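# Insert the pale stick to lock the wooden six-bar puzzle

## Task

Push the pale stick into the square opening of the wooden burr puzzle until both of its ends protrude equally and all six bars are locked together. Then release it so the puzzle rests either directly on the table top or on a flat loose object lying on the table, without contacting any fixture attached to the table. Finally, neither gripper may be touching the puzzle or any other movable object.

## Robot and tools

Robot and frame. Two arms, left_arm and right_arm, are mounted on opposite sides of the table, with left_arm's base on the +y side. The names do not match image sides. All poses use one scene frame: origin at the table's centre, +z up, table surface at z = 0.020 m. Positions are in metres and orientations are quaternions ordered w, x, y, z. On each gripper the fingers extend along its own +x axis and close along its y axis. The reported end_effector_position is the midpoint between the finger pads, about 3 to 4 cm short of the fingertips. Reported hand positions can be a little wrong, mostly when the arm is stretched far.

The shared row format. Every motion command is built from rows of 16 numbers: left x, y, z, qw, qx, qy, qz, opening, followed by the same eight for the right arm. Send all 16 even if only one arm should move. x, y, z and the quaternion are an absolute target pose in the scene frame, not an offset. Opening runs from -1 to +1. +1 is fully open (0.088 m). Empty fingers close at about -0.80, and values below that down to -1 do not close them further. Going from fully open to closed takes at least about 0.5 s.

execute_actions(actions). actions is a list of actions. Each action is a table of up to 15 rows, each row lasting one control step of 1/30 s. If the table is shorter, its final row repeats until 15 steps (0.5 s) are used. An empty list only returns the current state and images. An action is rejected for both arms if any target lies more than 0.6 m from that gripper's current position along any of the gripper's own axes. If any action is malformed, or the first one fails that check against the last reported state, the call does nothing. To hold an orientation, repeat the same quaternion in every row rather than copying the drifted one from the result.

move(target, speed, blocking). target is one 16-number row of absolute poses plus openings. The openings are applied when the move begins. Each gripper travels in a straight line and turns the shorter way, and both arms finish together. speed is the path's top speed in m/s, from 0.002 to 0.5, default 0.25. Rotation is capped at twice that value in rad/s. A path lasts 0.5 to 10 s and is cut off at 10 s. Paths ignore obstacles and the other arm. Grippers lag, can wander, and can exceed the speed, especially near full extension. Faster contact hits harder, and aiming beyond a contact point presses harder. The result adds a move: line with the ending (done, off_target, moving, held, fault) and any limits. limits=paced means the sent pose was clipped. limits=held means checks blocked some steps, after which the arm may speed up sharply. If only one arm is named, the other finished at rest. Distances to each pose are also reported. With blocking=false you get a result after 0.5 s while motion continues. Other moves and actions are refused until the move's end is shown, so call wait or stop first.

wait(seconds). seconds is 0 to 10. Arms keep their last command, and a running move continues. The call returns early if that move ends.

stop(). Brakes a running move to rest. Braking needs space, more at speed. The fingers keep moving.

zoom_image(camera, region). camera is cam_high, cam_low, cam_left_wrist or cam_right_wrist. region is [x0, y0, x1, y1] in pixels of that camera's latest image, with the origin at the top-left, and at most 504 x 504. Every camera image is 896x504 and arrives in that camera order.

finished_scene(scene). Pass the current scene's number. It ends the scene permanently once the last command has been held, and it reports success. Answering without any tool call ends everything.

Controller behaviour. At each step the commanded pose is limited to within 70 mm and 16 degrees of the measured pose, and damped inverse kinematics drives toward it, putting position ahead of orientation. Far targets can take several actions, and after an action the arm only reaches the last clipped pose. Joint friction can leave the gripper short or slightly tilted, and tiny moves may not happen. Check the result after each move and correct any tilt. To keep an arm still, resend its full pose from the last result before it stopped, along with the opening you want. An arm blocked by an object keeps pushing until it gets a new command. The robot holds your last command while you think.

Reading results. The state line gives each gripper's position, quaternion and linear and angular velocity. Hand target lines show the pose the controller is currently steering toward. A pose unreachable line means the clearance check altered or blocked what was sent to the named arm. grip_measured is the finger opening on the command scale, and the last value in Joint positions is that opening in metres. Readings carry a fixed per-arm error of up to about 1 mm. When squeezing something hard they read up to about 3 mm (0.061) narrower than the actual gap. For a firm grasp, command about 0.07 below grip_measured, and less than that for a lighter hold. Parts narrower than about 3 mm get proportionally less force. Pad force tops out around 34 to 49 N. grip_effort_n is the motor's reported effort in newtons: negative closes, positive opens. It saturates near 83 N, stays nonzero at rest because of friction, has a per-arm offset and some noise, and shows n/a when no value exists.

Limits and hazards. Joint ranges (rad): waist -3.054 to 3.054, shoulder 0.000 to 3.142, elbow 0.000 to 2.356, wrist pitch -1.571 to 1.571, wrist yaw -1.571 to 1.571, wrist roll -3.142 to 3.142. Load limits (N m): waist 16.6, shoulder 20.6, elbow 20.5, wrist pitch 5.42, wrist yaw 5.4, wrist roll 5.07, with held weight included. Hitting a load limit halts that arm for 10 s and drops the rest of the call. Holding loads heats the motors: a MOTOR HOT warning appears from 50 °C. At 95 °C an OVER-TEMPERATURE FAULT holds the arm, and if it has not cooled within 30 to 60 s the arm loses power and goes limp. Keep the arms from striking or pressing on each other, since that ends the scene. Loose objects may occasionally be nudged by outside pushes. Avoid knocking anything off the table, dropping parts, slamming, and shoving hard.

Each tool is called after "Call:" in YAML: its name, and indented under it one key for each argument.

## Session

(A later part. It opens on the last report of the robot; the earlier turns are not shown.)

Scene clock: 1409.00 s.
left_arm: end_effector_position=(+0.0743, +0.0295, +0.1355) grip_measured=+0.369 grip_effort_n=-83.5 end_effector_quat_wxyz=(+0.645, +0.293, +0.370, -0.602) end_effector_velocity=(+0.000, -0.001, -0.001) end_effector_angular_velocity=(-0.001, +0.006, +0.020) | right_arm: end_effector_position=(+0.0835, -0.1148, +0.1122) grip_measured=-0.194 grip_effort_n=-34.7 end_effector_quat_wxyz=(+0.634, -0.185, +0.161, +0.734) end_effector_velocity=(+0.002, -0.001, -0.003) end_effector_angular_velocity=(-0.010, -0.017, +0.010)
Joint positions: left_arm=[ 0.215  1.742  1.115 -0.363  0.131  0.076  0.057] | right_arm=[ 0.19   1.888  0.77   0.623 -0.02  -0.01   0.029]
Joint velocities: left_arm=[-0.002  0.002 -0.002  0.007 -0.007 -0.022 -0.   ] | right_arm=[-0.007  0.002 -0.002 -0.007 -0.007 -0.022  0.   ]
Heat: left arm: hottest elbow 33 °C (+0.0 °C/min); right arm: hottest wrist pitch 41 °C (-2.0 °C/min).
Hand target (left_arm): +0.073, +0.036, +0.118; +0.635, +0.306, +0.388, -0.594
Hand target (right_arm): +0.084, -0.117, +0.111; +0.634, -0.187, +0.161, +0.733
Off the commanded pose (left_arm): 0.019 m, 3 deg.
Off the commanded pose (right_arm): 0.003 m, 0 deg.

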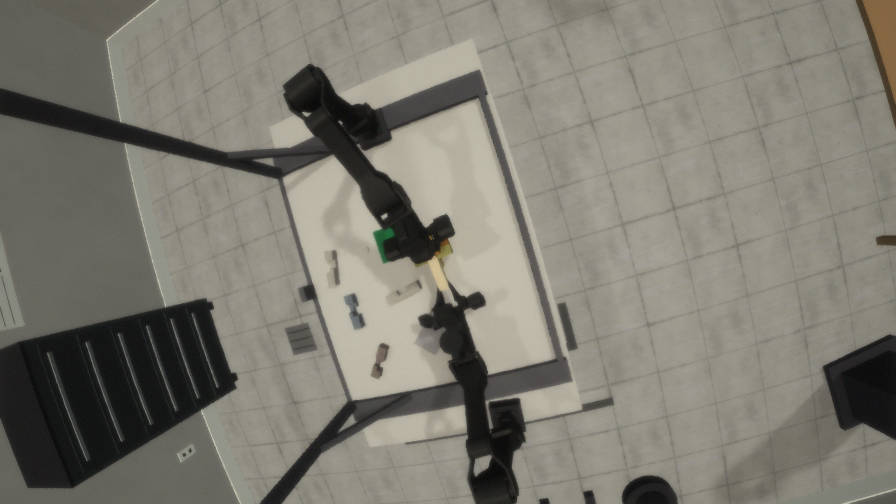

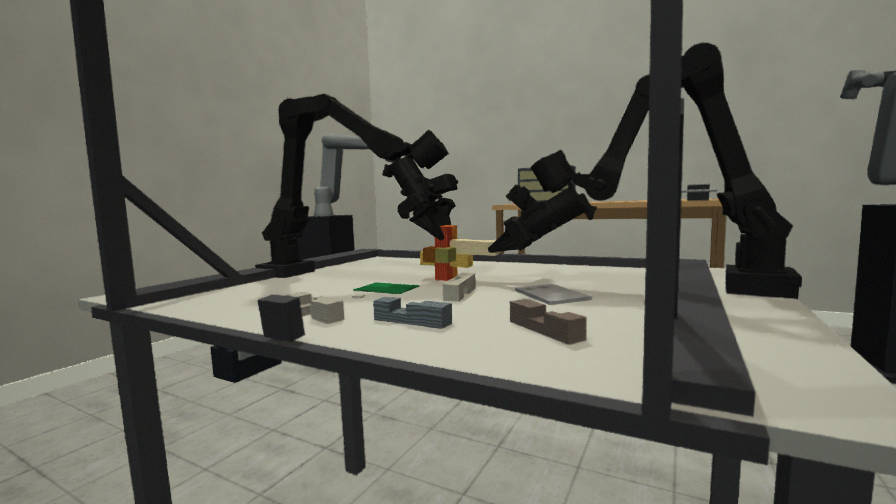

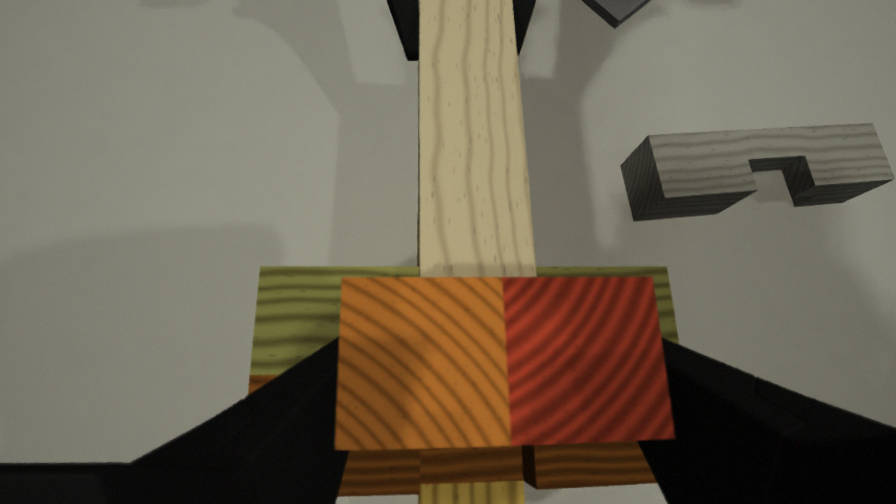

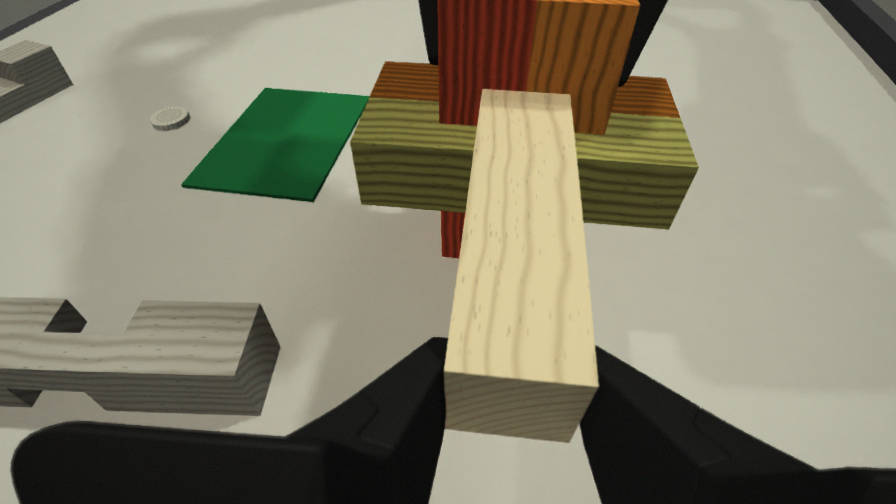

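Call:
execute_actions:
  actions:
    - [[0.0735,0.0349,0.1177,0.6347,0.3058,0.3877,-0.5943,0.30,0.0841,-0.1175,0.1114,0.6336,-0.1865,0.1611,0.7334,-0.20],[0.0735,0.0349,0.1177,0.6347,0.3058,0.3877,-0.5943,0.30,0.0841,-0.1177,0.1115,0.6336,-0.1865,0.1611,0.7334,-0.20],[0.0735,0.0349,0.1177,0.6347,0.3058,0.3877,-0.5943,0.30,0.0841,-0.1179,0.1116,0.6336,-0.1865,0.1611,0.7334,-0.20],[0.0735,0.0349,0.1177,0.6347,0.3058,0.3877,-0.5943,0.30,0.0841,-0.1181,0.1117,0.6336,-0.1865,0.1611,0.7334,-0.20],[0.0735,0.0349,0.1177,0.6347,0.3058,0.3877,-0.5943,0.30,0.0842,-0.1183,0.1118,0.6336,-0.1865,0.1611,0.7334,-0.20],[0.0735,0.0349,0.1177,0.6347,0.3058,0.3877,-0.5943,0.30,0.0842,-0.1185,0.1119,0.6336,-0.1865,0.1611,0.7334,-0.20],[0.0735,0.0349,0.1177,0.6347,0.3058,0.3877,-0.5943,0.30,0.0842,-0.1187,0.1119,0.6336,-0.1865,0.1611,0.7334,-0.20],[0.0735,0.0349,0.1177,0.6347,0.3058,0.3877,-0.5943,0.30,0.0842,-0.1189,0.1120,0.6336,-0.1865,0.1611,0.7334,-0.20]]

Scene clock: 1416.03 s.
left_arm: end_effector_position=(+0.0743, +0.0295, +0.1355) grip_measured=+0.369 grip_effort_n=-83.5 end_effector_quat_wxyz=(+0.645, +0.293, +0.370, -0.602) end_effector_velocity=(+0.000, -0.001, +0.003) end_effector_angular_velocity=(-0.008, -0.008, +0.023) | right_arm: end_effector_position=(+0.0838, -0.1152, +0.1119) grip_measured=-0.195 grip_effort_n=-34.7 end_effector_quat_wxyz=(+0.634, -0.185, +0.161, +0.733) end_effector_velocity=(-0.000, +0.000, +0.002) end_effector_angular_velocity=(+0.010, -0.015, +0.014)
Joint positions: left_arm=[ 0.215  1.742  1.115 -0.363  0.131  0.076  0.057] | right_arm=[ 0.189  1.888  0.768  0.624 -0.02  -0.01   0.029]
Joint velocities: left_arm=[-0.007 -0.007 -0.002  0.007 -0.022 -0.022 -0.   ] | right_arm=[-0.002 -0.002 -0.002  0.007 -0.007 -0.022 -0.   ]
Heat: left arm: hottest elbow 33 °C (+0.0 °C/min); right arm: hottest wrist pitch 41 °C (-2.0 °C/min).
Hand target (left_arm): +0.073, +0.036, +0.118; +0.635, +0.306, +0.388, -0.594
Hand target (right_arm): +0.084, -0.119, +0.112; +0.634, -0.187, +0.161, +0.733
Off the commanded pose (left_arm): 0.019 m, 3 deg.
Off the commanded pose (right_arm): 0.004 m, 0 deg.

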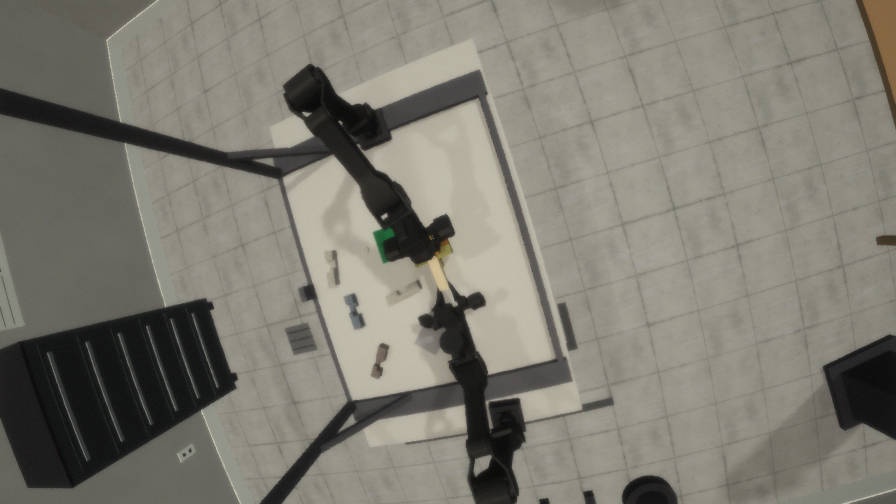

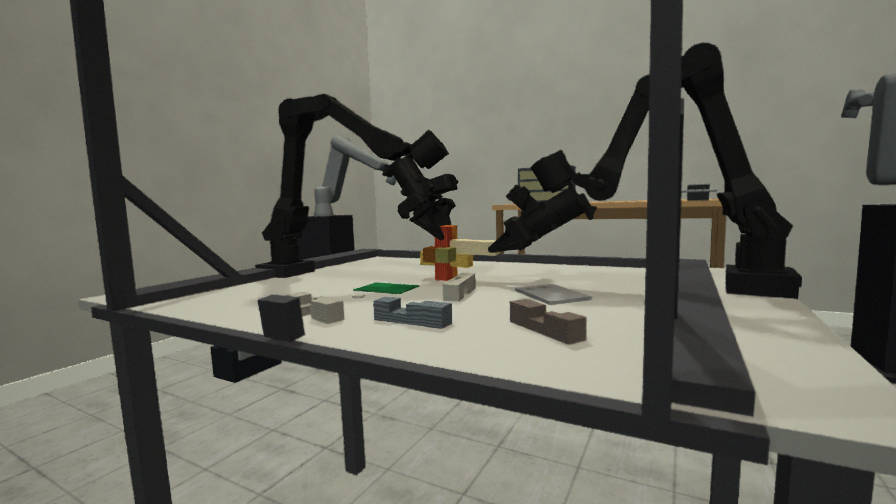

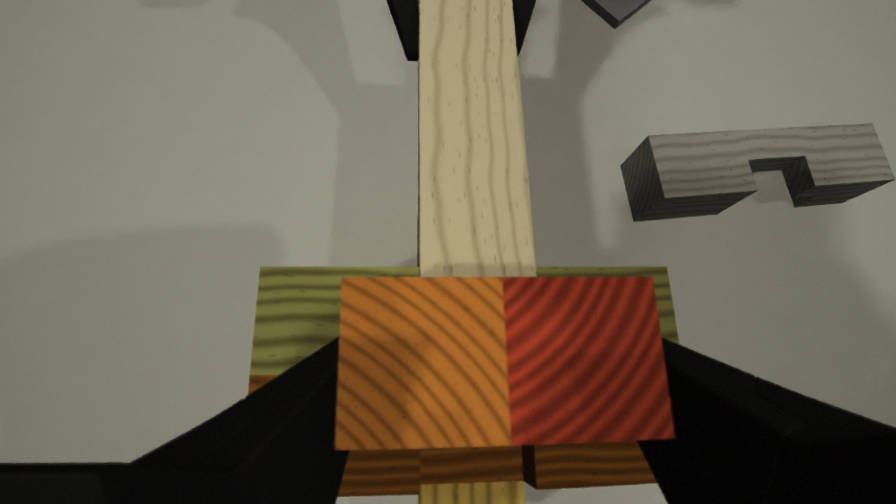

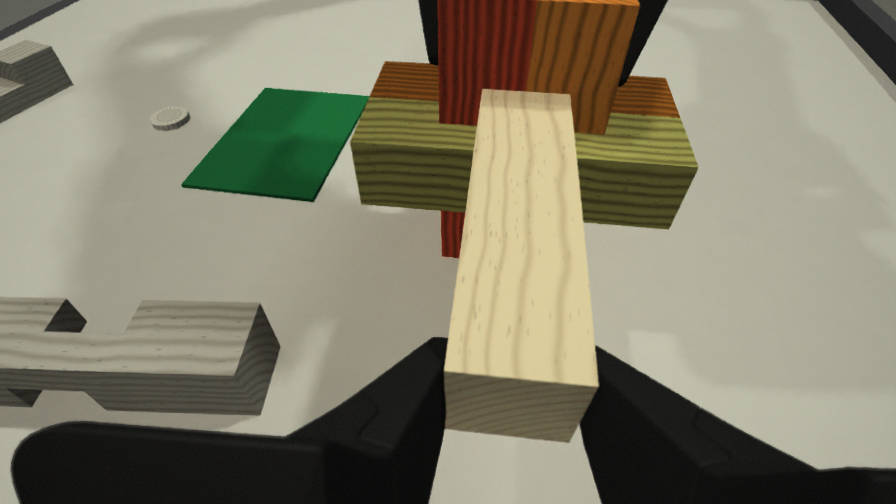

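Call:
execute_actions:
  actions:
    - [[0.0735,0.0349,0.1177,0.6347,0.3058,0.3877,-0.5943,0.30,0.0840,-0.1189,0.1122,0.6336,-0.1864,0.1610,0.7335,-0.20],[0.0735,0.0349,0.1177,0.6347,0.3058,0.3877,-0.5943,0.30,0.0840,-0.1189,0.1123,0.6336,-0.1863,0.1609,0.7335,-0.20],[0.0735,0.0349,0.1177,0.6347,0.3058,0.3877,-0.5943,0.30,0.0840,-0.1188,0.1125,0.6337,-0.1861,0.1608,0.7335,-0.20],[0.0735,0.0349,0.1177,0.6347,0.3058,0.3877,-0.5943,0.30,0.0840,-0.1188,0.1126,0.6337,-0.1860,0.1607,0.7335,-0.20],[0.0735,0.0349,0.1177,0.6347,0.3058,0.3877,-0.5943,0.30,0.0840,-0.1188,0.1128,0.6337,-0.1859,0.1606,0.7336,-0.20],[0.0735,0.0349,0.1177,0.6347,0.3058,0.3877,-0.5943,0.30,0.0840,-0.1188,0.1129,0.6337,-0.1858,0.1605,0.7336,-0.20]]

Scene clock: 1426.37 s.
left_arm: end_effector_position=(+0.0743, +0.0294, +0.1355) grip_measured=+0.369 grip_effort_n=-83.5 end_effector_quat_wxyz=(+0.645, +0.293, +0.370, -0.602) end_effector_velocity=(+0.002, -0.000, +0.001) end_effector_angular_velocity=(-0.003, -0.015, +0.016) | right_arm: end_effector_position=(+0.0838, -0.1152, +0.1124) grip_measured=-0.195 grip_effort_n=-34.2 end_effector_quat_wxyz=(+0.634, -0.185, +0.160, +0.734) end_effector_velocity=(-0.002, -0.002, -0.001) end_effector_angular_velocity=(-0.008, +0.003, +0.020)
Joint positions: left_arm=[ 0.215  1.742  1.115 -0.363  0.131  0.076  0.057] | right_arm=[ 0.189  1.886  0.768  0.624 -0.02  -0.01   0.029]
Joint velocities: left_arm=[-0.002 -0.002 -0.002  0.007 -0.022 -0.007 -0.   ] | right_arm=[-0.002 -0.002 -0.002 -0.007 -0.022 -0.007 -0.   ]
Heat: left arm: hottest elbow 33 °C (+0.0 °C/min); right arm: hottest wrist pitch 41 °C (-1.0 °C/min).
Hand target (left_arm): +0.073, +0.036, +0.118; +0.635, +0.306, +0.388, -0.595
Hand target (right_arm): +0.084, -0.119, +0.113; +0.634, -0.186, +0.160, +0.734
Off the commanded pose (left_arm): 0.019 m, 3 deg.
Off the commanded pose (right_arm): 0.004 m, 0 deg.

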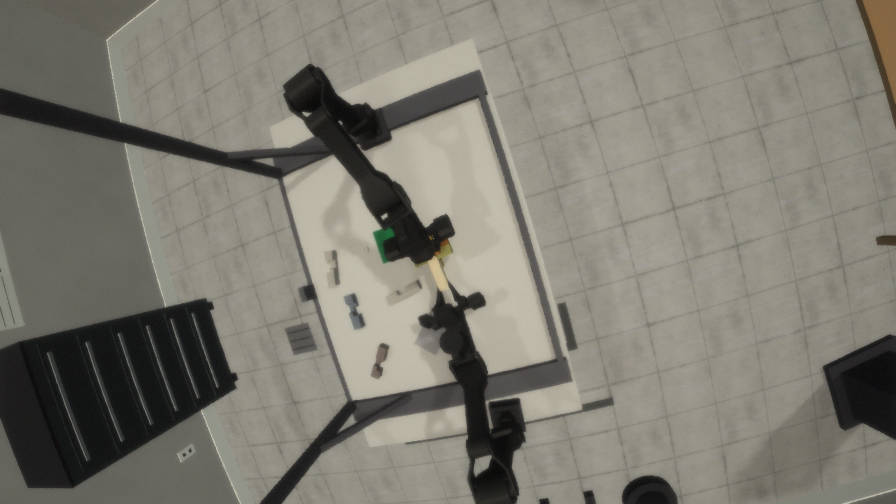

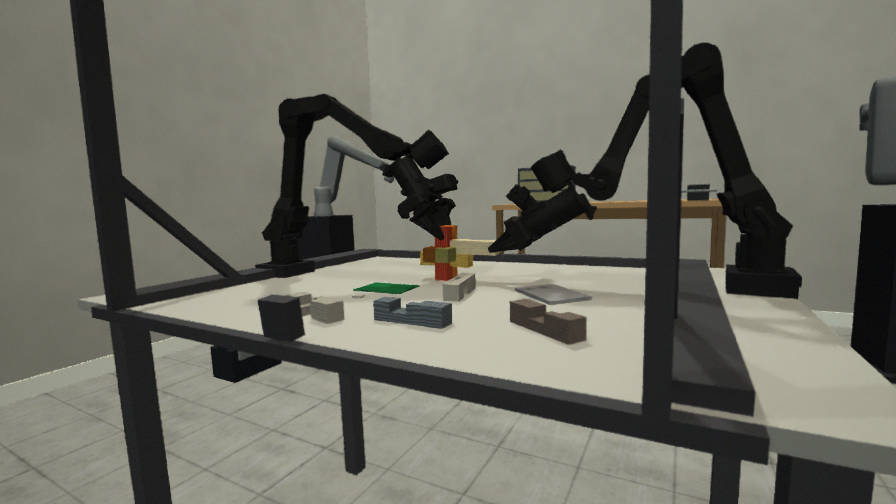

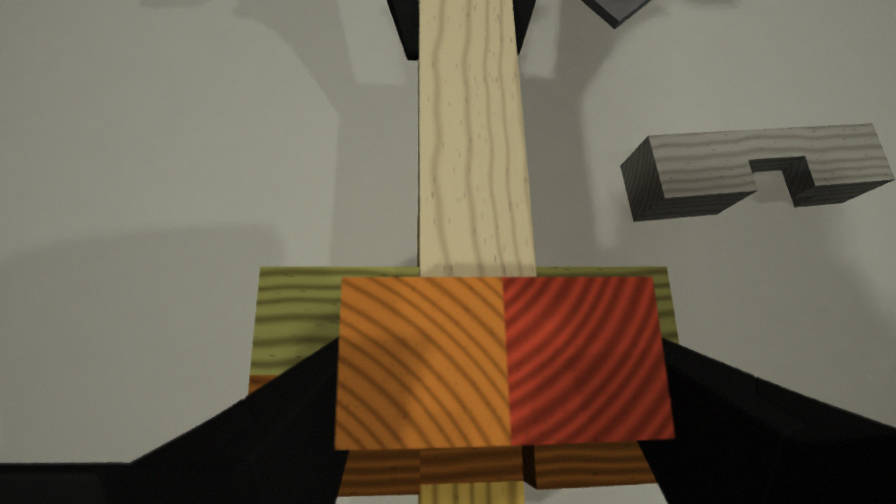

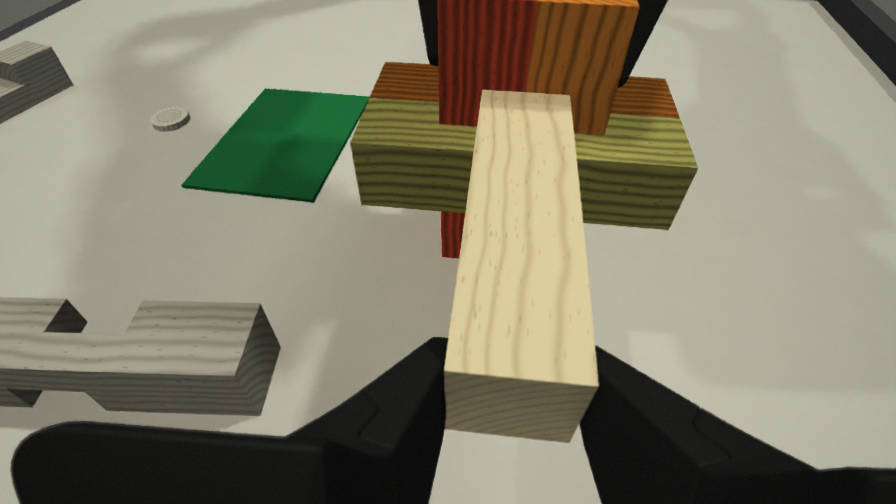

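Call:
execute_actions:
  actions:
    - [[0.0735,0.0349,0.1177,0.6347,0.3058,0.3877,-0.5943,0.30,0.0840,-0.1189,0.1131,0.6337,-0.1857,0.1604,0.7336,-0.20],[0.0735,0.0349,0.1177,0.6347,0.3058,0.3877,-0.5943,0.30,0.0840,-0.1190,0.1132,0.6337,-0.1857,0.1604,0.7336,-0.20],[0.0735,0.0349,0.1177,0.6347,0.3058,0.3877,-0.5943,0.30,0.0840,-0.1191,0.1133,0.6337,-0.1856,0.1603,0.7336,-0.20],[0.0735,0.0349,0.1177,0.6347,0.3058,0.3877,-0.5943,0.30,0.0840,-0.1192,0.1134,0.6338,-0.1856,0.1603,0.7336,-0.20],[0.0735,0.0349,0.1177,0.6347,0.3058,0.3877,-0.5943,0.30,0.0840,-0.1193,0.1135,0.6338,-0.1855,0.1603,0.7336,-0.20],[0.0735,0.0349,0.1177,0.6347,0.3058,0.3877,-0.5943,0.30,0.0841,-0.1194,0.1136,0.6338,-0.1855,0.1602,0.7337,-0.20],[0.0735,0.0349,0.1177,0.6347,0.3058,0.3877,-0.5943,0.30,0.0841,-0.1195,0.1137,0.6338,-0.1854,0.1602,0.7337,-0.20],[0.0735,0.0349,0.1177,0.6347,0.3058,0.3877,-0.5943,0.30,0.0841,-0.1196,0.1138,0.6338,-0.1854,0.1601,0.7337,-0.20],[0.0735,0.0349,0.1177,0.6347,0.3058,0.3877,-0.5943,0.30,0.0841,-0.1197,0.1138,0.6338,-0.1853,0.1601,0.7337,-0.20],[0.0735,0.0349,0.1177,0.6347,0.3058,0.3877,-0.5943,0.30,0.0841,-0.1198,0.1139,0.6338,-0.1853,0.1601,0.7337,-0.20],[0.0735,0.0349,0.1177,0.6347,0.3058,0.3877,-0.5943,0.30,0.0841,-0.1199,0.1140,0.6338,-0.1852,0.1600,0.7337,-0.20],[0.0735,0.0349,0.1177,0.6347,0.3058,0.3877,-0.5943,0.30,0.0841,-0.1200,0.1140,0.6339,-0.1852,0.1600,0.7337,-0.20],[0.0735,0.0349,0.1177,0.6347,0.3058,0.3877,-0.5943,0.30,0.0841,-0.1201,0.1141,0.6339,-0.1851,0.1599,0.7337,-0.20],[0.0735,0.0349,0.1177,0.6347,0.3058,0.3877,-0.5943,0.30,0.0841,-0.1202,0.1141,0.6339,-0.1851,0.1599,0.7337,-0.20],[0.0735,0.0349,0.1177,0.6347,0.3058,0.3877,-0.5943,0.30,0.0841,-0.1203,0.1142,0.6339,-0.1851,0.1599,0.7337,-0.20]]
    - [[0.0735,0.0349,0.1177,0.6347,0.3058,0.3877,-0.5943,0.30,0.0841,-0.1203,0.1142,0.6339,-0.1851,0.1599,0.7337,-0.20]]

Call:
zoom_image:
  camera: "cam_low"
  region: [414, 232, 484, 274]

Scene clock: 1440.57 s.
left_arm: end_effector_position=(+0.0744, +0.0289, +0.1359) grip_measured=+0.369 grip_effort_n=-83.5 end_effector_quat_wxyz=(+0.645, +0.292, +0.369, -0.602) end_effector_velocity=(-0.002, +0.001, -0.001) end_effector_angular_velocity=(+0.009, +0.008, +0.015) | right_arm: end_effector_position=(+0.0839, -0.1161, +0.1136) grip_measured=-0.195 grip_effort_n=-33.7 end_effector_quat_wxyz=(+0.634, -0.184, +0.160, +0.734) end_effector_velocity=(-0.002, -0.000, +0.001) end_effector_angular_velocity=(-0.003, +0.004, +0.020)
Joint positions: left_arm=[ 0.215  1.742  1.115 -0.36   0.132  0.076  0.057] | right_arm=[ 0.189  1.88   0.764  0.624 -0.02  -0.01   0.029]
Joint velocities: left_arm=[-0.007 -0.002 -0.002 -0.007 -0.007 -0.022 -0.   ] | right_arm=[-0.002 -0.002  0.002 -0.007 -0.022 -0.007 -0.   ]
Heat: left arm: hottest elbow 33 °C (+0.0 °C/min); right arm: hottest wrist pitch 42 °C (+0.0 °C/min).
Hand target (left_arm): +0.073, +0.036, +0.118; +0.635, +0.306, +0.388, -0.595
Hand target (right_arm): +0.084, -0.120, +0.114; +0.634, -0.185, +0.160, +0.734
Off the commanded pose (left_arm): 0.019 m, 3 deg.
Off the commanded pose (right_arm): 0.004 m, 0 deg.

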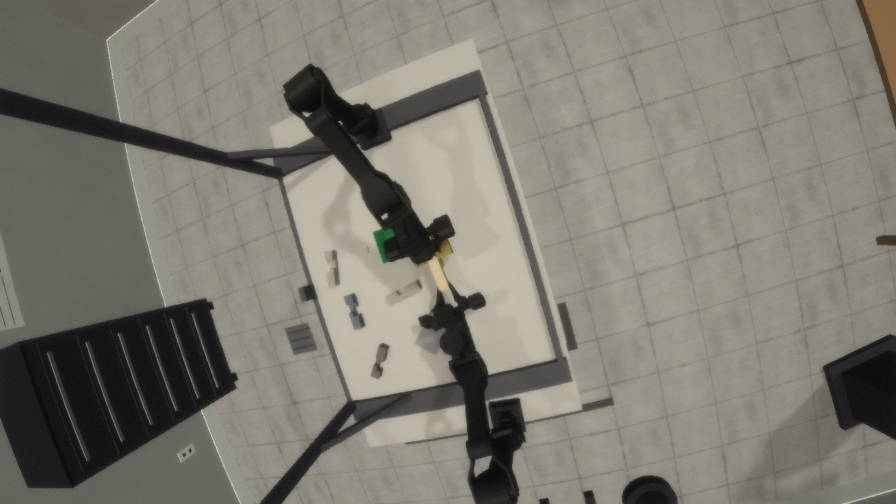

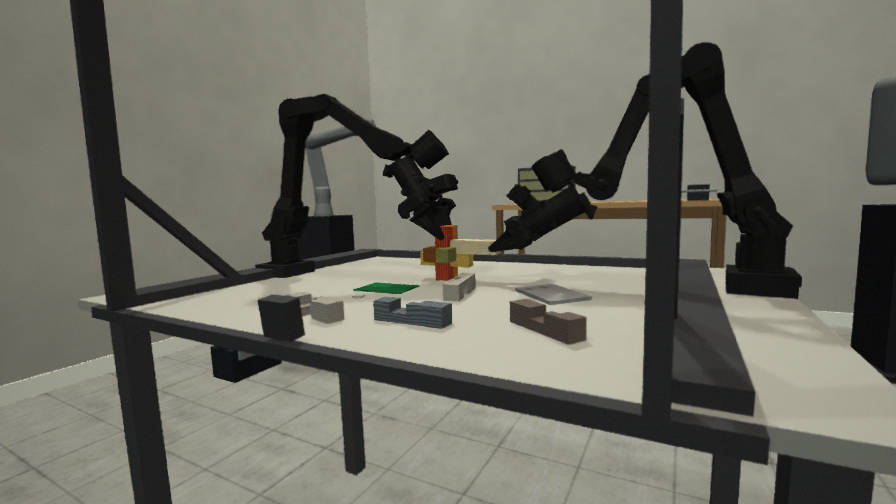

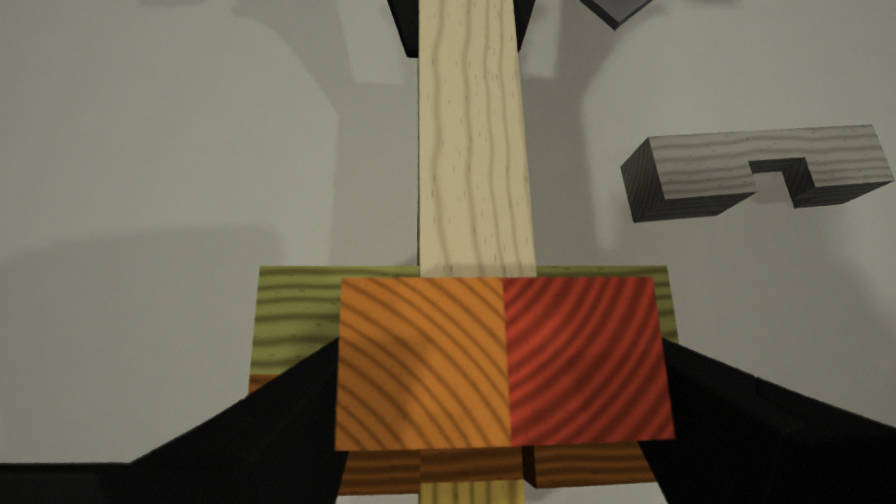

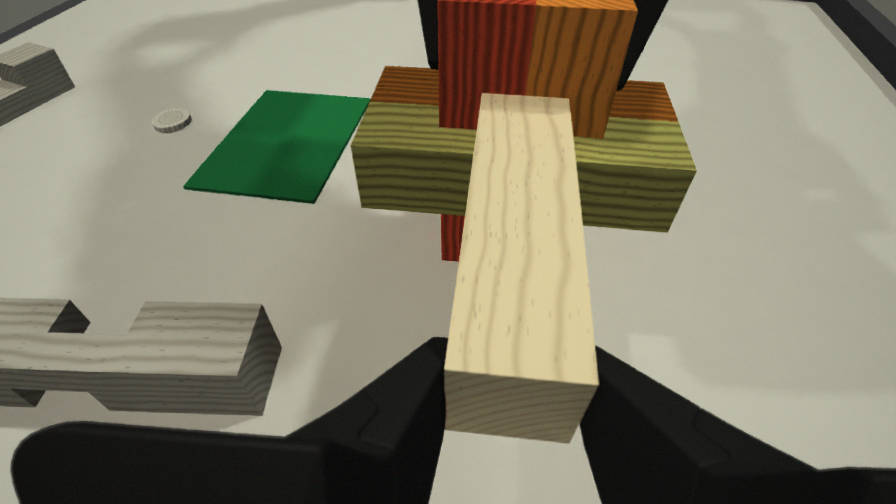

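Region (414, 232, 484, 274) of cam_low's 896x504 image, scaled by 7.200, with more detail than that image has; it fills the top 302 rows of this view, and the rest is white.

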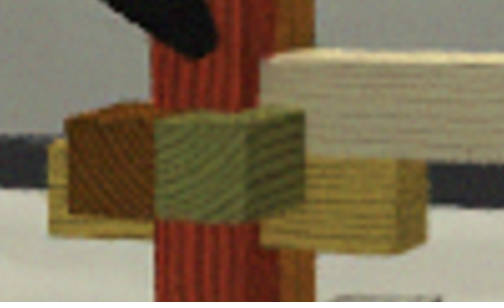

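Call:
execute_actions:
  actions:
    - [[0.0735,0.0349,0.1177,0.6347,0.3058,0.3877,-0.5943,0.30,0.0840,-0.1190,0.1140,0.6340,-0.1847,0.1596,0.7338,-0.20],[0.0735,0.0349,0.1177,0.6347,0.3058,0.3877,-0.5943,0.30,0.0839,-0.1175,0.1139,0.6341,-0.1843,0.1593,0.7339,-0.20],[0.0735,0.0349,0.1177,0.6347,0.3058,0.3877,-0.5943,0.30,0.0838,-0.1160,0.1137,0.6342,-0.1839,0.1589,0.7340,-0.20],[0.0735,0.0349,0.1177,0.6347,0.3058,0.3877,-0.5943,0.30,0.0837,-0.1150,0.1136,0.6342,-0.1836,0.1586,0.7341,-0.20],[0.0735,0.0349,0.1177,0.6347,0.3058,0.3877,-0.5943,0.30,0.0836,-0.1140,0.1135,0.6343,-0.1834,0.1584,0.7342,-0.20],[0.0735,0.0349,0.1177,0.6347,0.3058,0.3877,-0.5943,0.30,0.0835,-0.1135,0.1134,0.6343,-0.1832,0.1583,0.7342,-0.20],[0.0735,0.0349,0.1177,0.6347,0.3058,0.3877,-0.5943,0.30,0.0835,-0.1132,0.1134,0.6343,-0.1832,0.1582,0.7342,-0.20]]

Scene clock: 1475.23 s.
left_arm: end_effector_position=(+0.0744, +0.0289, +0.1359) grip_measured=+0.369 grip_effort_n=-83.5 end_effector_quat_wxyz=(+0.645, +0.292, +0.369, -0.602) end_effector_velocity=(+0.000, -0.001, +0.001) end_effector_angular_velocity=(-0.006, -0.004, +0.008) | right_arm: end_effector_position=(+0.0838, -0.1158, +0.1137) grip_measured=-0.195 grip_effort_n=-33.7 end_effector_quat_wxyz=(+0.634, -0.184, +0.159, +0.734) end_effector_velocity=(+0.002, +0.000, +0.002) end_effector_angular_velocity=(+0.009, -0.009, -0.005)
Joint positions: left_arm=[ 0.215  1.742  1.115 -0.36   0.132  0.076  0.057] | right_arm=[ 0.189  1.881  0.764  0.625 -0.02  -0.01   0.029]
Joint velocities: left_arm=[-0.002 -0.002 -0.002  0.007 -0.007 -0.007 -0.   ] | right_arm=[-0.002 -0.002 -0.002  0.007  0.007 -0.007 -0.   ]
Heat: left arm: hottest elbow 33 °C (+0.0 °C/min); right arm: hottest wrist pitch 42 °C (+1.0 °C/min).
Hand target (left_arm): +0.073, +0.036, +0.118; +0.635, +0.306, +0.388, -0.595
Hand target (right_arm): +0.083, -0.113, +0.113; +0.634, -0.183, +0.158, +0.734
Off the commanded pose (left_arm): 0.019 m, 3 deg.
Off the commanded pose (right_arm): 0.003 m, 0 deg.

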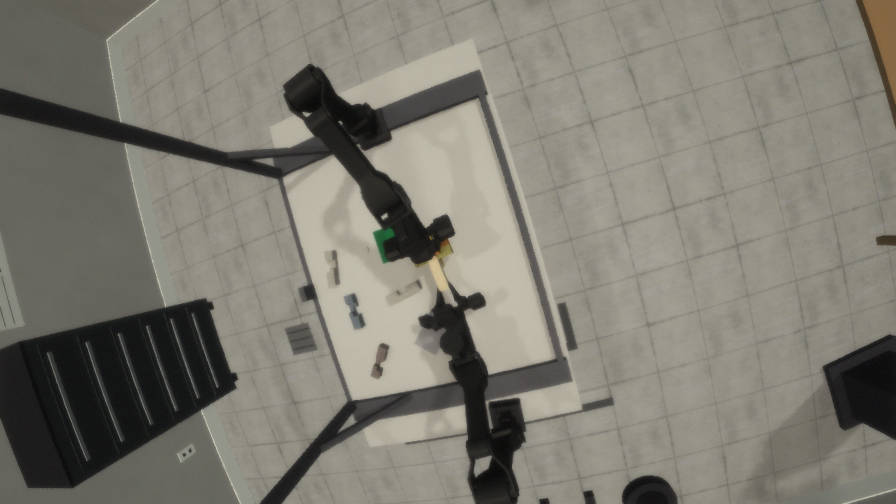

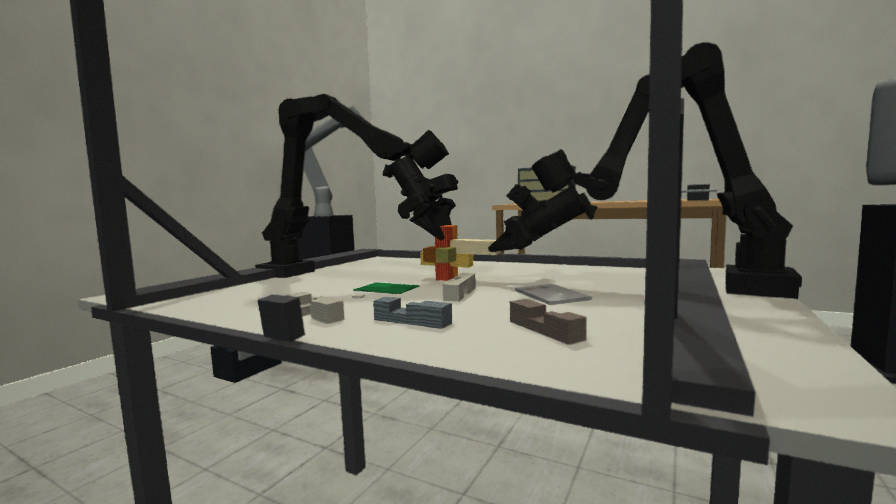

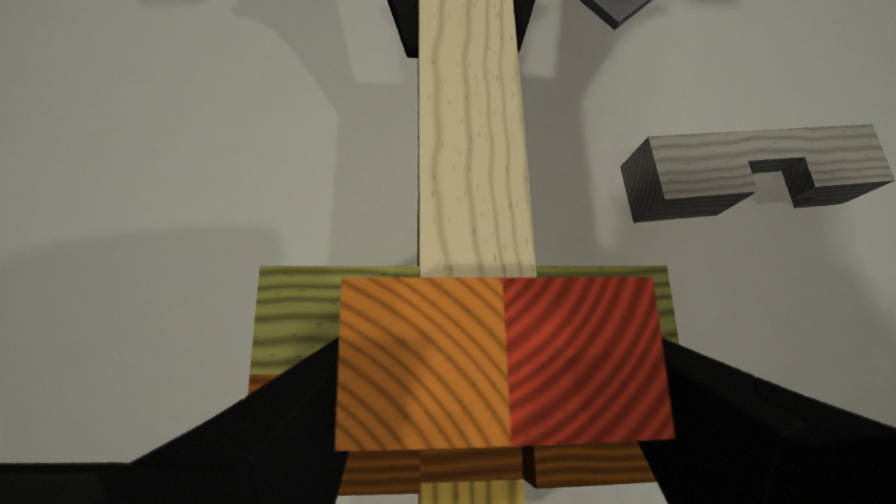

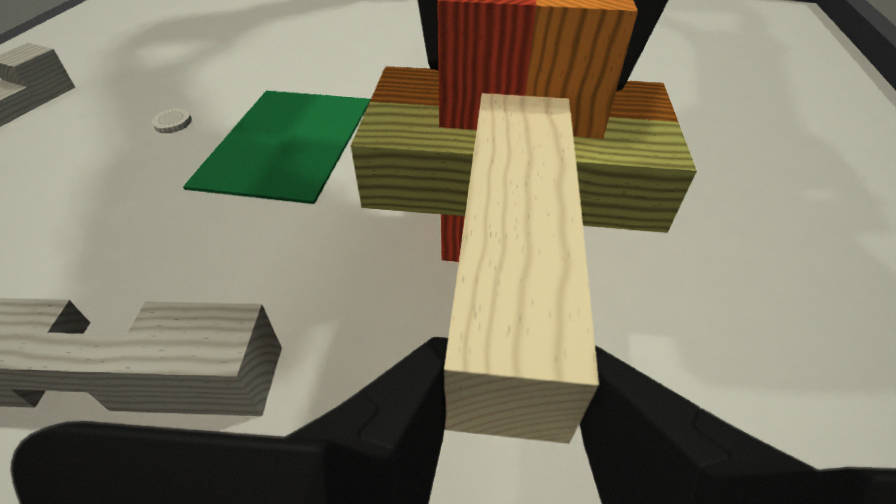

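Call:
execute_actions:
  actions:
    - [[0.0735,0.0349,0.1177,0.6347,0.3058,0.3877,-0.5943,0.30,0.0835,-0.1131,0.1134,0.6343,-0.1831,0.1582,0.7342,-0.20],[0.0735,0.0349,0.1177,0.6347,0.3058,0.3877,-0.5943,0.30,0.0835,-0.1129,0.1133,0.6343,-0.1830,0.1581,0.7342,-0.20],[0.0735,0.0349,0.1177,0.6347,0.3058,0.3877,-0.5943,0.30,0.0835,-0.1128,0.1133,0.6343,-0.1830,0.1581,0.7343,-0.20],[0.0735,0.0349,0.1177,0.6347,0.3058,0.3877,-0.5943,0.30,0.0835,-0.1126,0.1133,0.6343,-0.1829,0.1580,0.7343,-0.20],[0.0735,0.0349,0.1177,0.6347,0.3058,0.3877,-0.5943,0.30,0.0834,-0.1125,0.1132,0.6344,-0.1828,0.1579,0.7343,-0.20],[0.0735,0.0349,0.1177,0.6347,0.3058,0.3877,-0.5943,0.30,0.0834,-0.1123,0.1132,0.6344,-0.1828,0.1579,0.7343,-0.20],[0.0735,0.0349,0.1177,0.6347,0.3058,0.3877,-0.5943,0.30,0.0834,-0.1122,0.1132,0.6344,-0.1827,0.1578,0.7343,-0.20],[0.0735,0.0349,0.1177,0.6347,0.3058,0.3877,-0.5943,0.30,0.0834,-0.1120,0.1131,0.6344,-0.1826,0.1577,0.7344,-0.20],[0.0735,0.0349,0.1177,0.6347,0.3058,0.3877,-0.5943,0.30,0.0834,-0.1119,0.1131,0.6344,-0.1825,0.1577,0.7344,-0.20],[0.0735,0.0349,0.1177,0.6347,0.3058,0.3877,-0.5943,0.30,0.0833,-0.1117,0.1131,0.6344,-0.1825,0.1576,0.7344,-0.20]]

Scene clock: 1481.20 s.
left_arm: end_effector_position=(+0.0744, +0.0290, +0.1359) grip_measured=+0.369 grip_effort_n=-83.5 end_effector_quat_wxyz=(+0.645, +0.292, +0.369, -0.602) end_effector_velocity=(+0.002, +0.002, -0.001) end_effector_angular_velocity=(+0.011, -0.020, +0.004) | right_arm: end_effector_position=(+0.0838, -0.1155, +0.1131) grip_measured=-0.195 grip_effort_n=-33.7 end_effector_quat_wxyz=(+0.634, -0.184, +0.159, +0.734) end_effector_velocity=(+0.000, -0.001, -0.001) end_effector_angular_velocity=(-0.005, -0.017, +0.014)
Joint positions: left_arm=[ 0.215  1.742  1.115 -0.361  0.132  0.076  0.057] | right_arm=[ 0.189  1.884  0.765  0.627 -0.02  -0.01   0.029]
Joint velocities: left_arm=[-0.002 -0.002 -0.002 -0.007 -0.022  0.007 -0.   ] | right_arm=[-0.002 -0.002 -0.002 -0.007 -0.007 -0.022 -0.   ]
Heat: left arm: hottest elbow 33 °C (+0.0 °C/min); right arm: hottest wrist pitch 42 °C (+1.0 °C/min).
Hand target (left_arm): +0.073, +0.036, +0.118; +0.635, +0.306, +0.388, -0.594
Hand target (right_arm): +0.083, -0.112, +0.113; +0.634, -0.183, +0.158, +0.734
Off the commanded pose (left_arm): 0.019 m, 3 deg.
Off the commanded pose (right_arm): 0.004 m, 0 deg.

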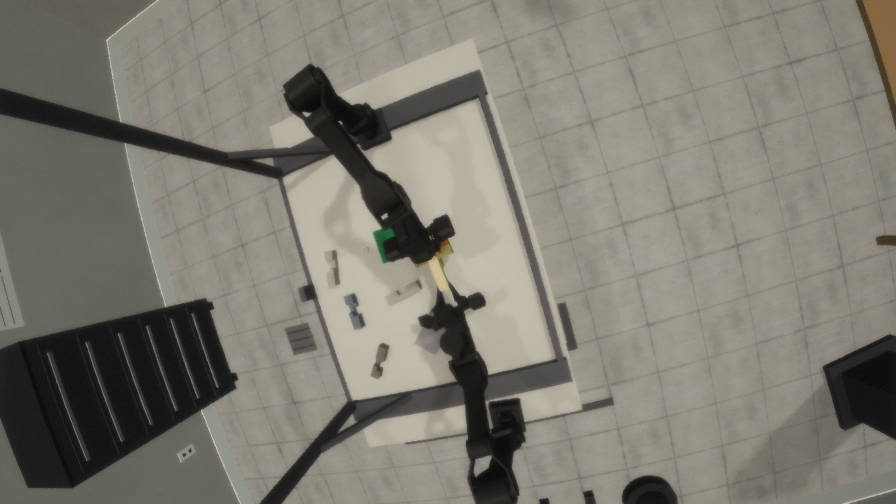

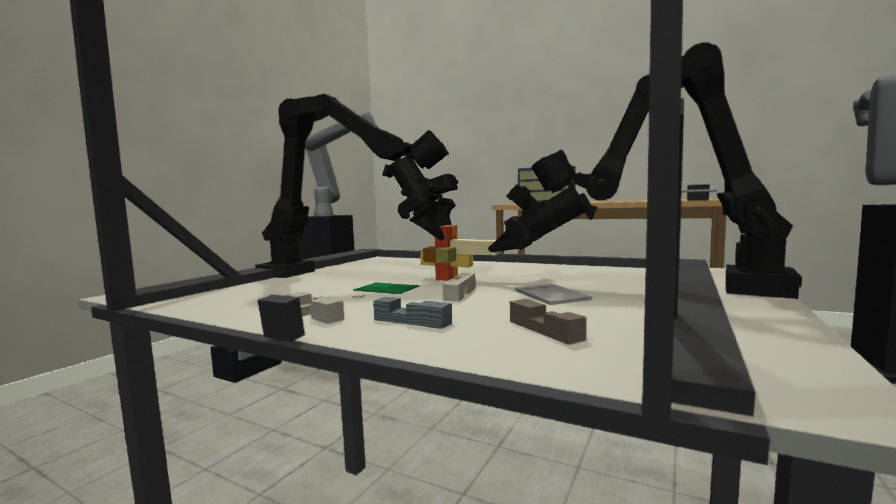

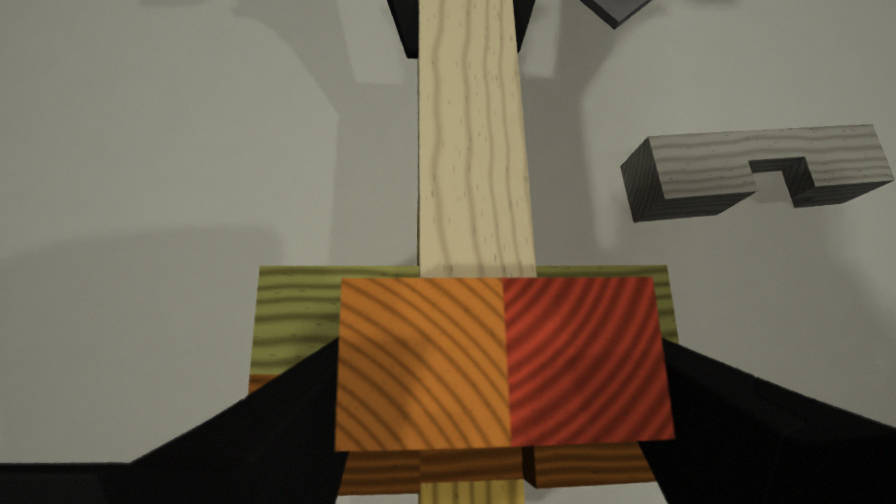

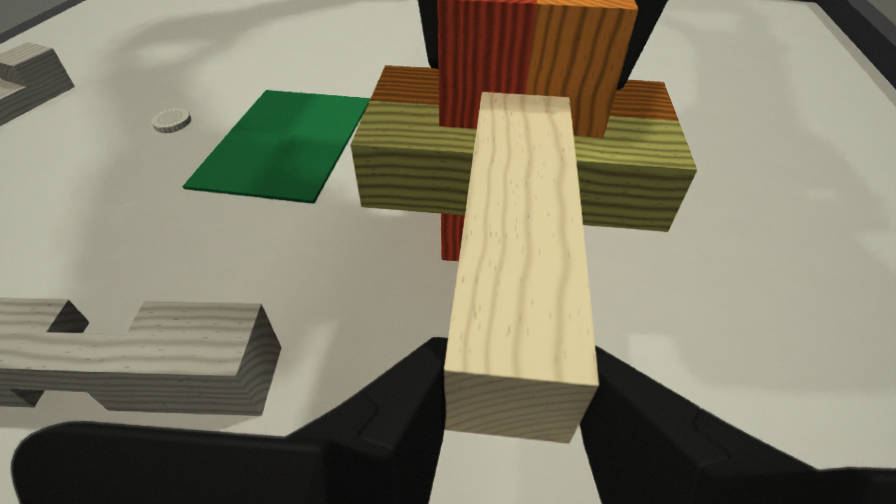

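Call:
execute_actions:
  actions:
    - [[0.0735,0.0349,0.1177,0.6347,0.3058,0.3877,-0.5943,0.30,0.0833,-0.1116,0.1132,0.6344,-0.1824,0.1575,0.7344,-0.20],[0.0735,0.0349,0.1177,0.6347,0.3058,0.3877,-0.5943,0.30,0.0833,-0.1115,0.1133,0.6345,-0.1823,0.1575,0.7344,-0.20],[0.0735,0.0349,0.1177,0.6347,0.3058,0.3877,-0.5943,0.30,0.0833,-0.1114,0.1133,0.6345,-0.1822,0.1574,0.7345,-0.20],[0.0735,0.0349,0.1177,0.6347,0.3058,0.3877,-0.5943,0.30,0.0833,-0.1113,0.1134,0.6345,-0.1821,0.1573,0.7345,-0.20],[0.0735,0.0349,0.1177,0.6347,0.3058,0.3877,-0.5943,0.30,0.0833,-0.1112,0.1135,0.6345,-0.1820,0.1572,0.7345,-0.20],[0.0735,0.0349,0.1177,0.6347,0.3058,0.3877,-0.5943,0.30,0.0832,-0.1111,0.1135,0.6345,-0.1819,0.1572,0.7345,-0.20],[0.0735,0.0349,0.1177,0.6347,0.3058,0.3877,-0.5943,0.30,0.0832,-0.1110,0.1136,0.6346,-0.1819,0.1571,0.7346,-0.20],[0.0735,0.0349,0.1177,0.6347,0.3058,0.3877,-0.5943,0.30,0.0832,-0.1109,0.1136,0.6346,-0.1818,0.1570,0.7346,-0.20],[0.0735,0.0349,0.1177,0.6347,0.3058,0.3877,-0.5943,0.30,0.0832,-0.1108,0.1137,0.6346,-0.1817,0.1570,0.7346,-0.20]]

Scene clock: 1490.50 s.
left_arm: end_effector_position=(+0.0743, +0.0290, +0.1359) grip_measured=+0.369 grip_effort_n=-83.5 end_effector_quat_wxyz=(+0.645, +0.292, +0.369, -0.602) end_effector_velocity=(-0.000, +0.002, -0.003) end_effector_angular_velocity=(+0.013, +0.001, +0.008) | right_arm: end_effector_position=(+0.0838, -0.1153, +0.1132) grip_measured=-0.195 grip_effort_n=-33.7 end_effector_quat_wxyz=(+0.634, -0.184, +0.159, +0.734) end_effector_velocity=(-0.002, -0.003, -0.004) end_effector_angular_velocity=(-0.022, +0.001, +0.020)
Joint positions: left_arm=[ 0.215  1.742  1.115 -0.361  0.132  0.076  0.057] | right_arm=[ 0.189  1.885  0.766  0.627 -0.02  -0.01   0.029]
Joint velocities: left_arm=[-0.002  0.002 -0.002 -0.007 -0.007 -0.007 -0.   ] | right_arm=[-0.002 -0.002 -0.002 -0.022 -0.022 -0.007 -0.   ]
Heat: left arm: hottest elbow 33 °C (+0.0 °C/min); right arm: hottest wrist pitch 42 °C (+0.0 °C/min).
Hand target (left_arm): +0.073, +0.036, +0.118; +0.635, +0.306, +0.388, -0.594
Hand target (right_arm): +0.083, -0.111, +0.114; +0.635, -0.182, +0.157, +0.735
Off the commanded pose (left_arm): 0.019 m, 3 deg.
Off the commanded pose (right_arm): 0.005 m, 0 deg.

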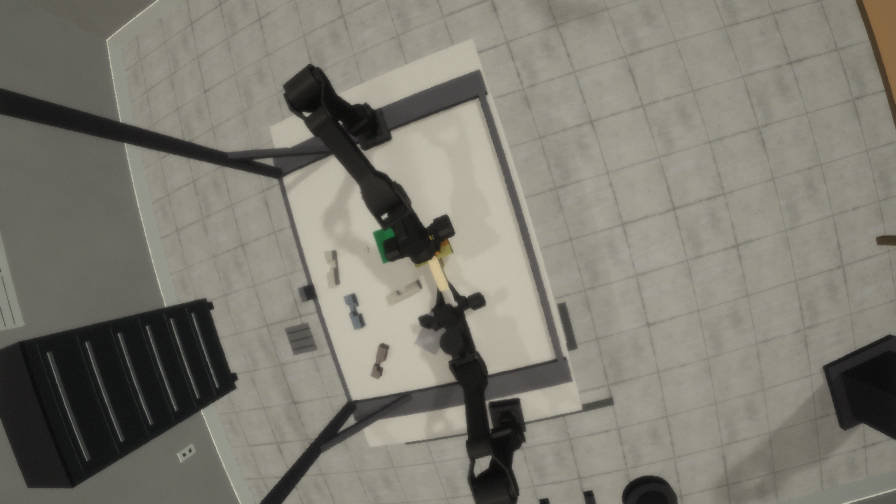

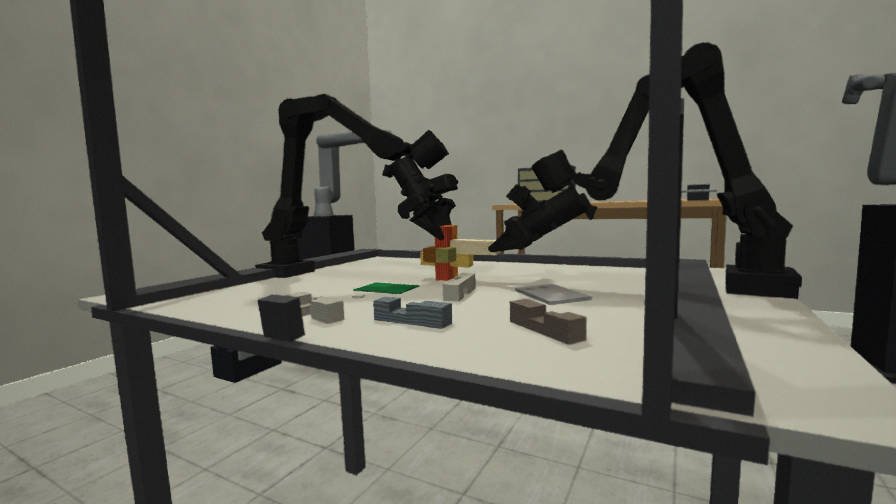

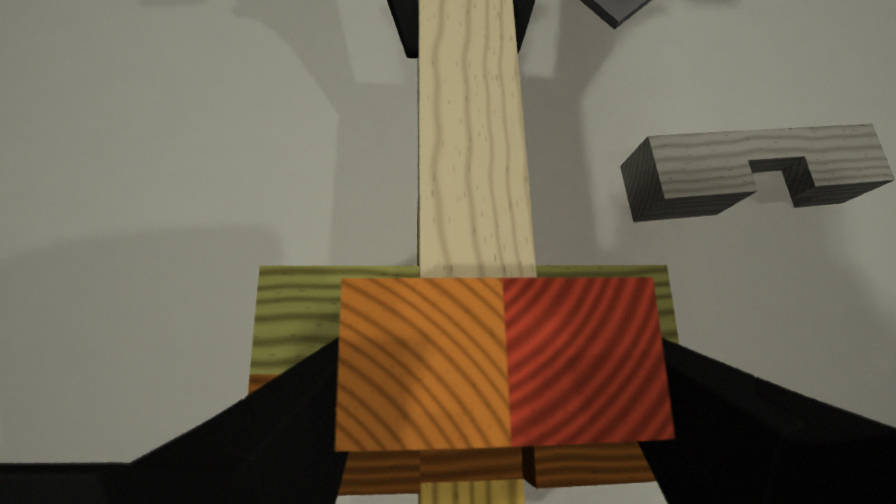

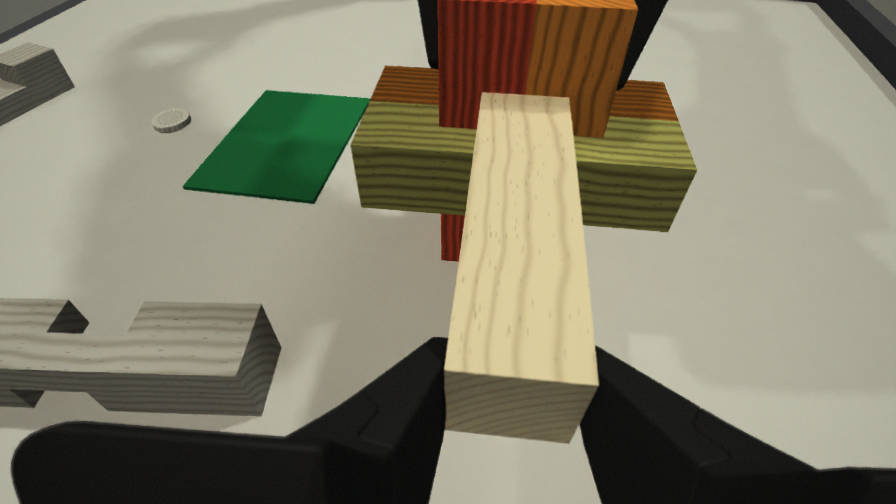

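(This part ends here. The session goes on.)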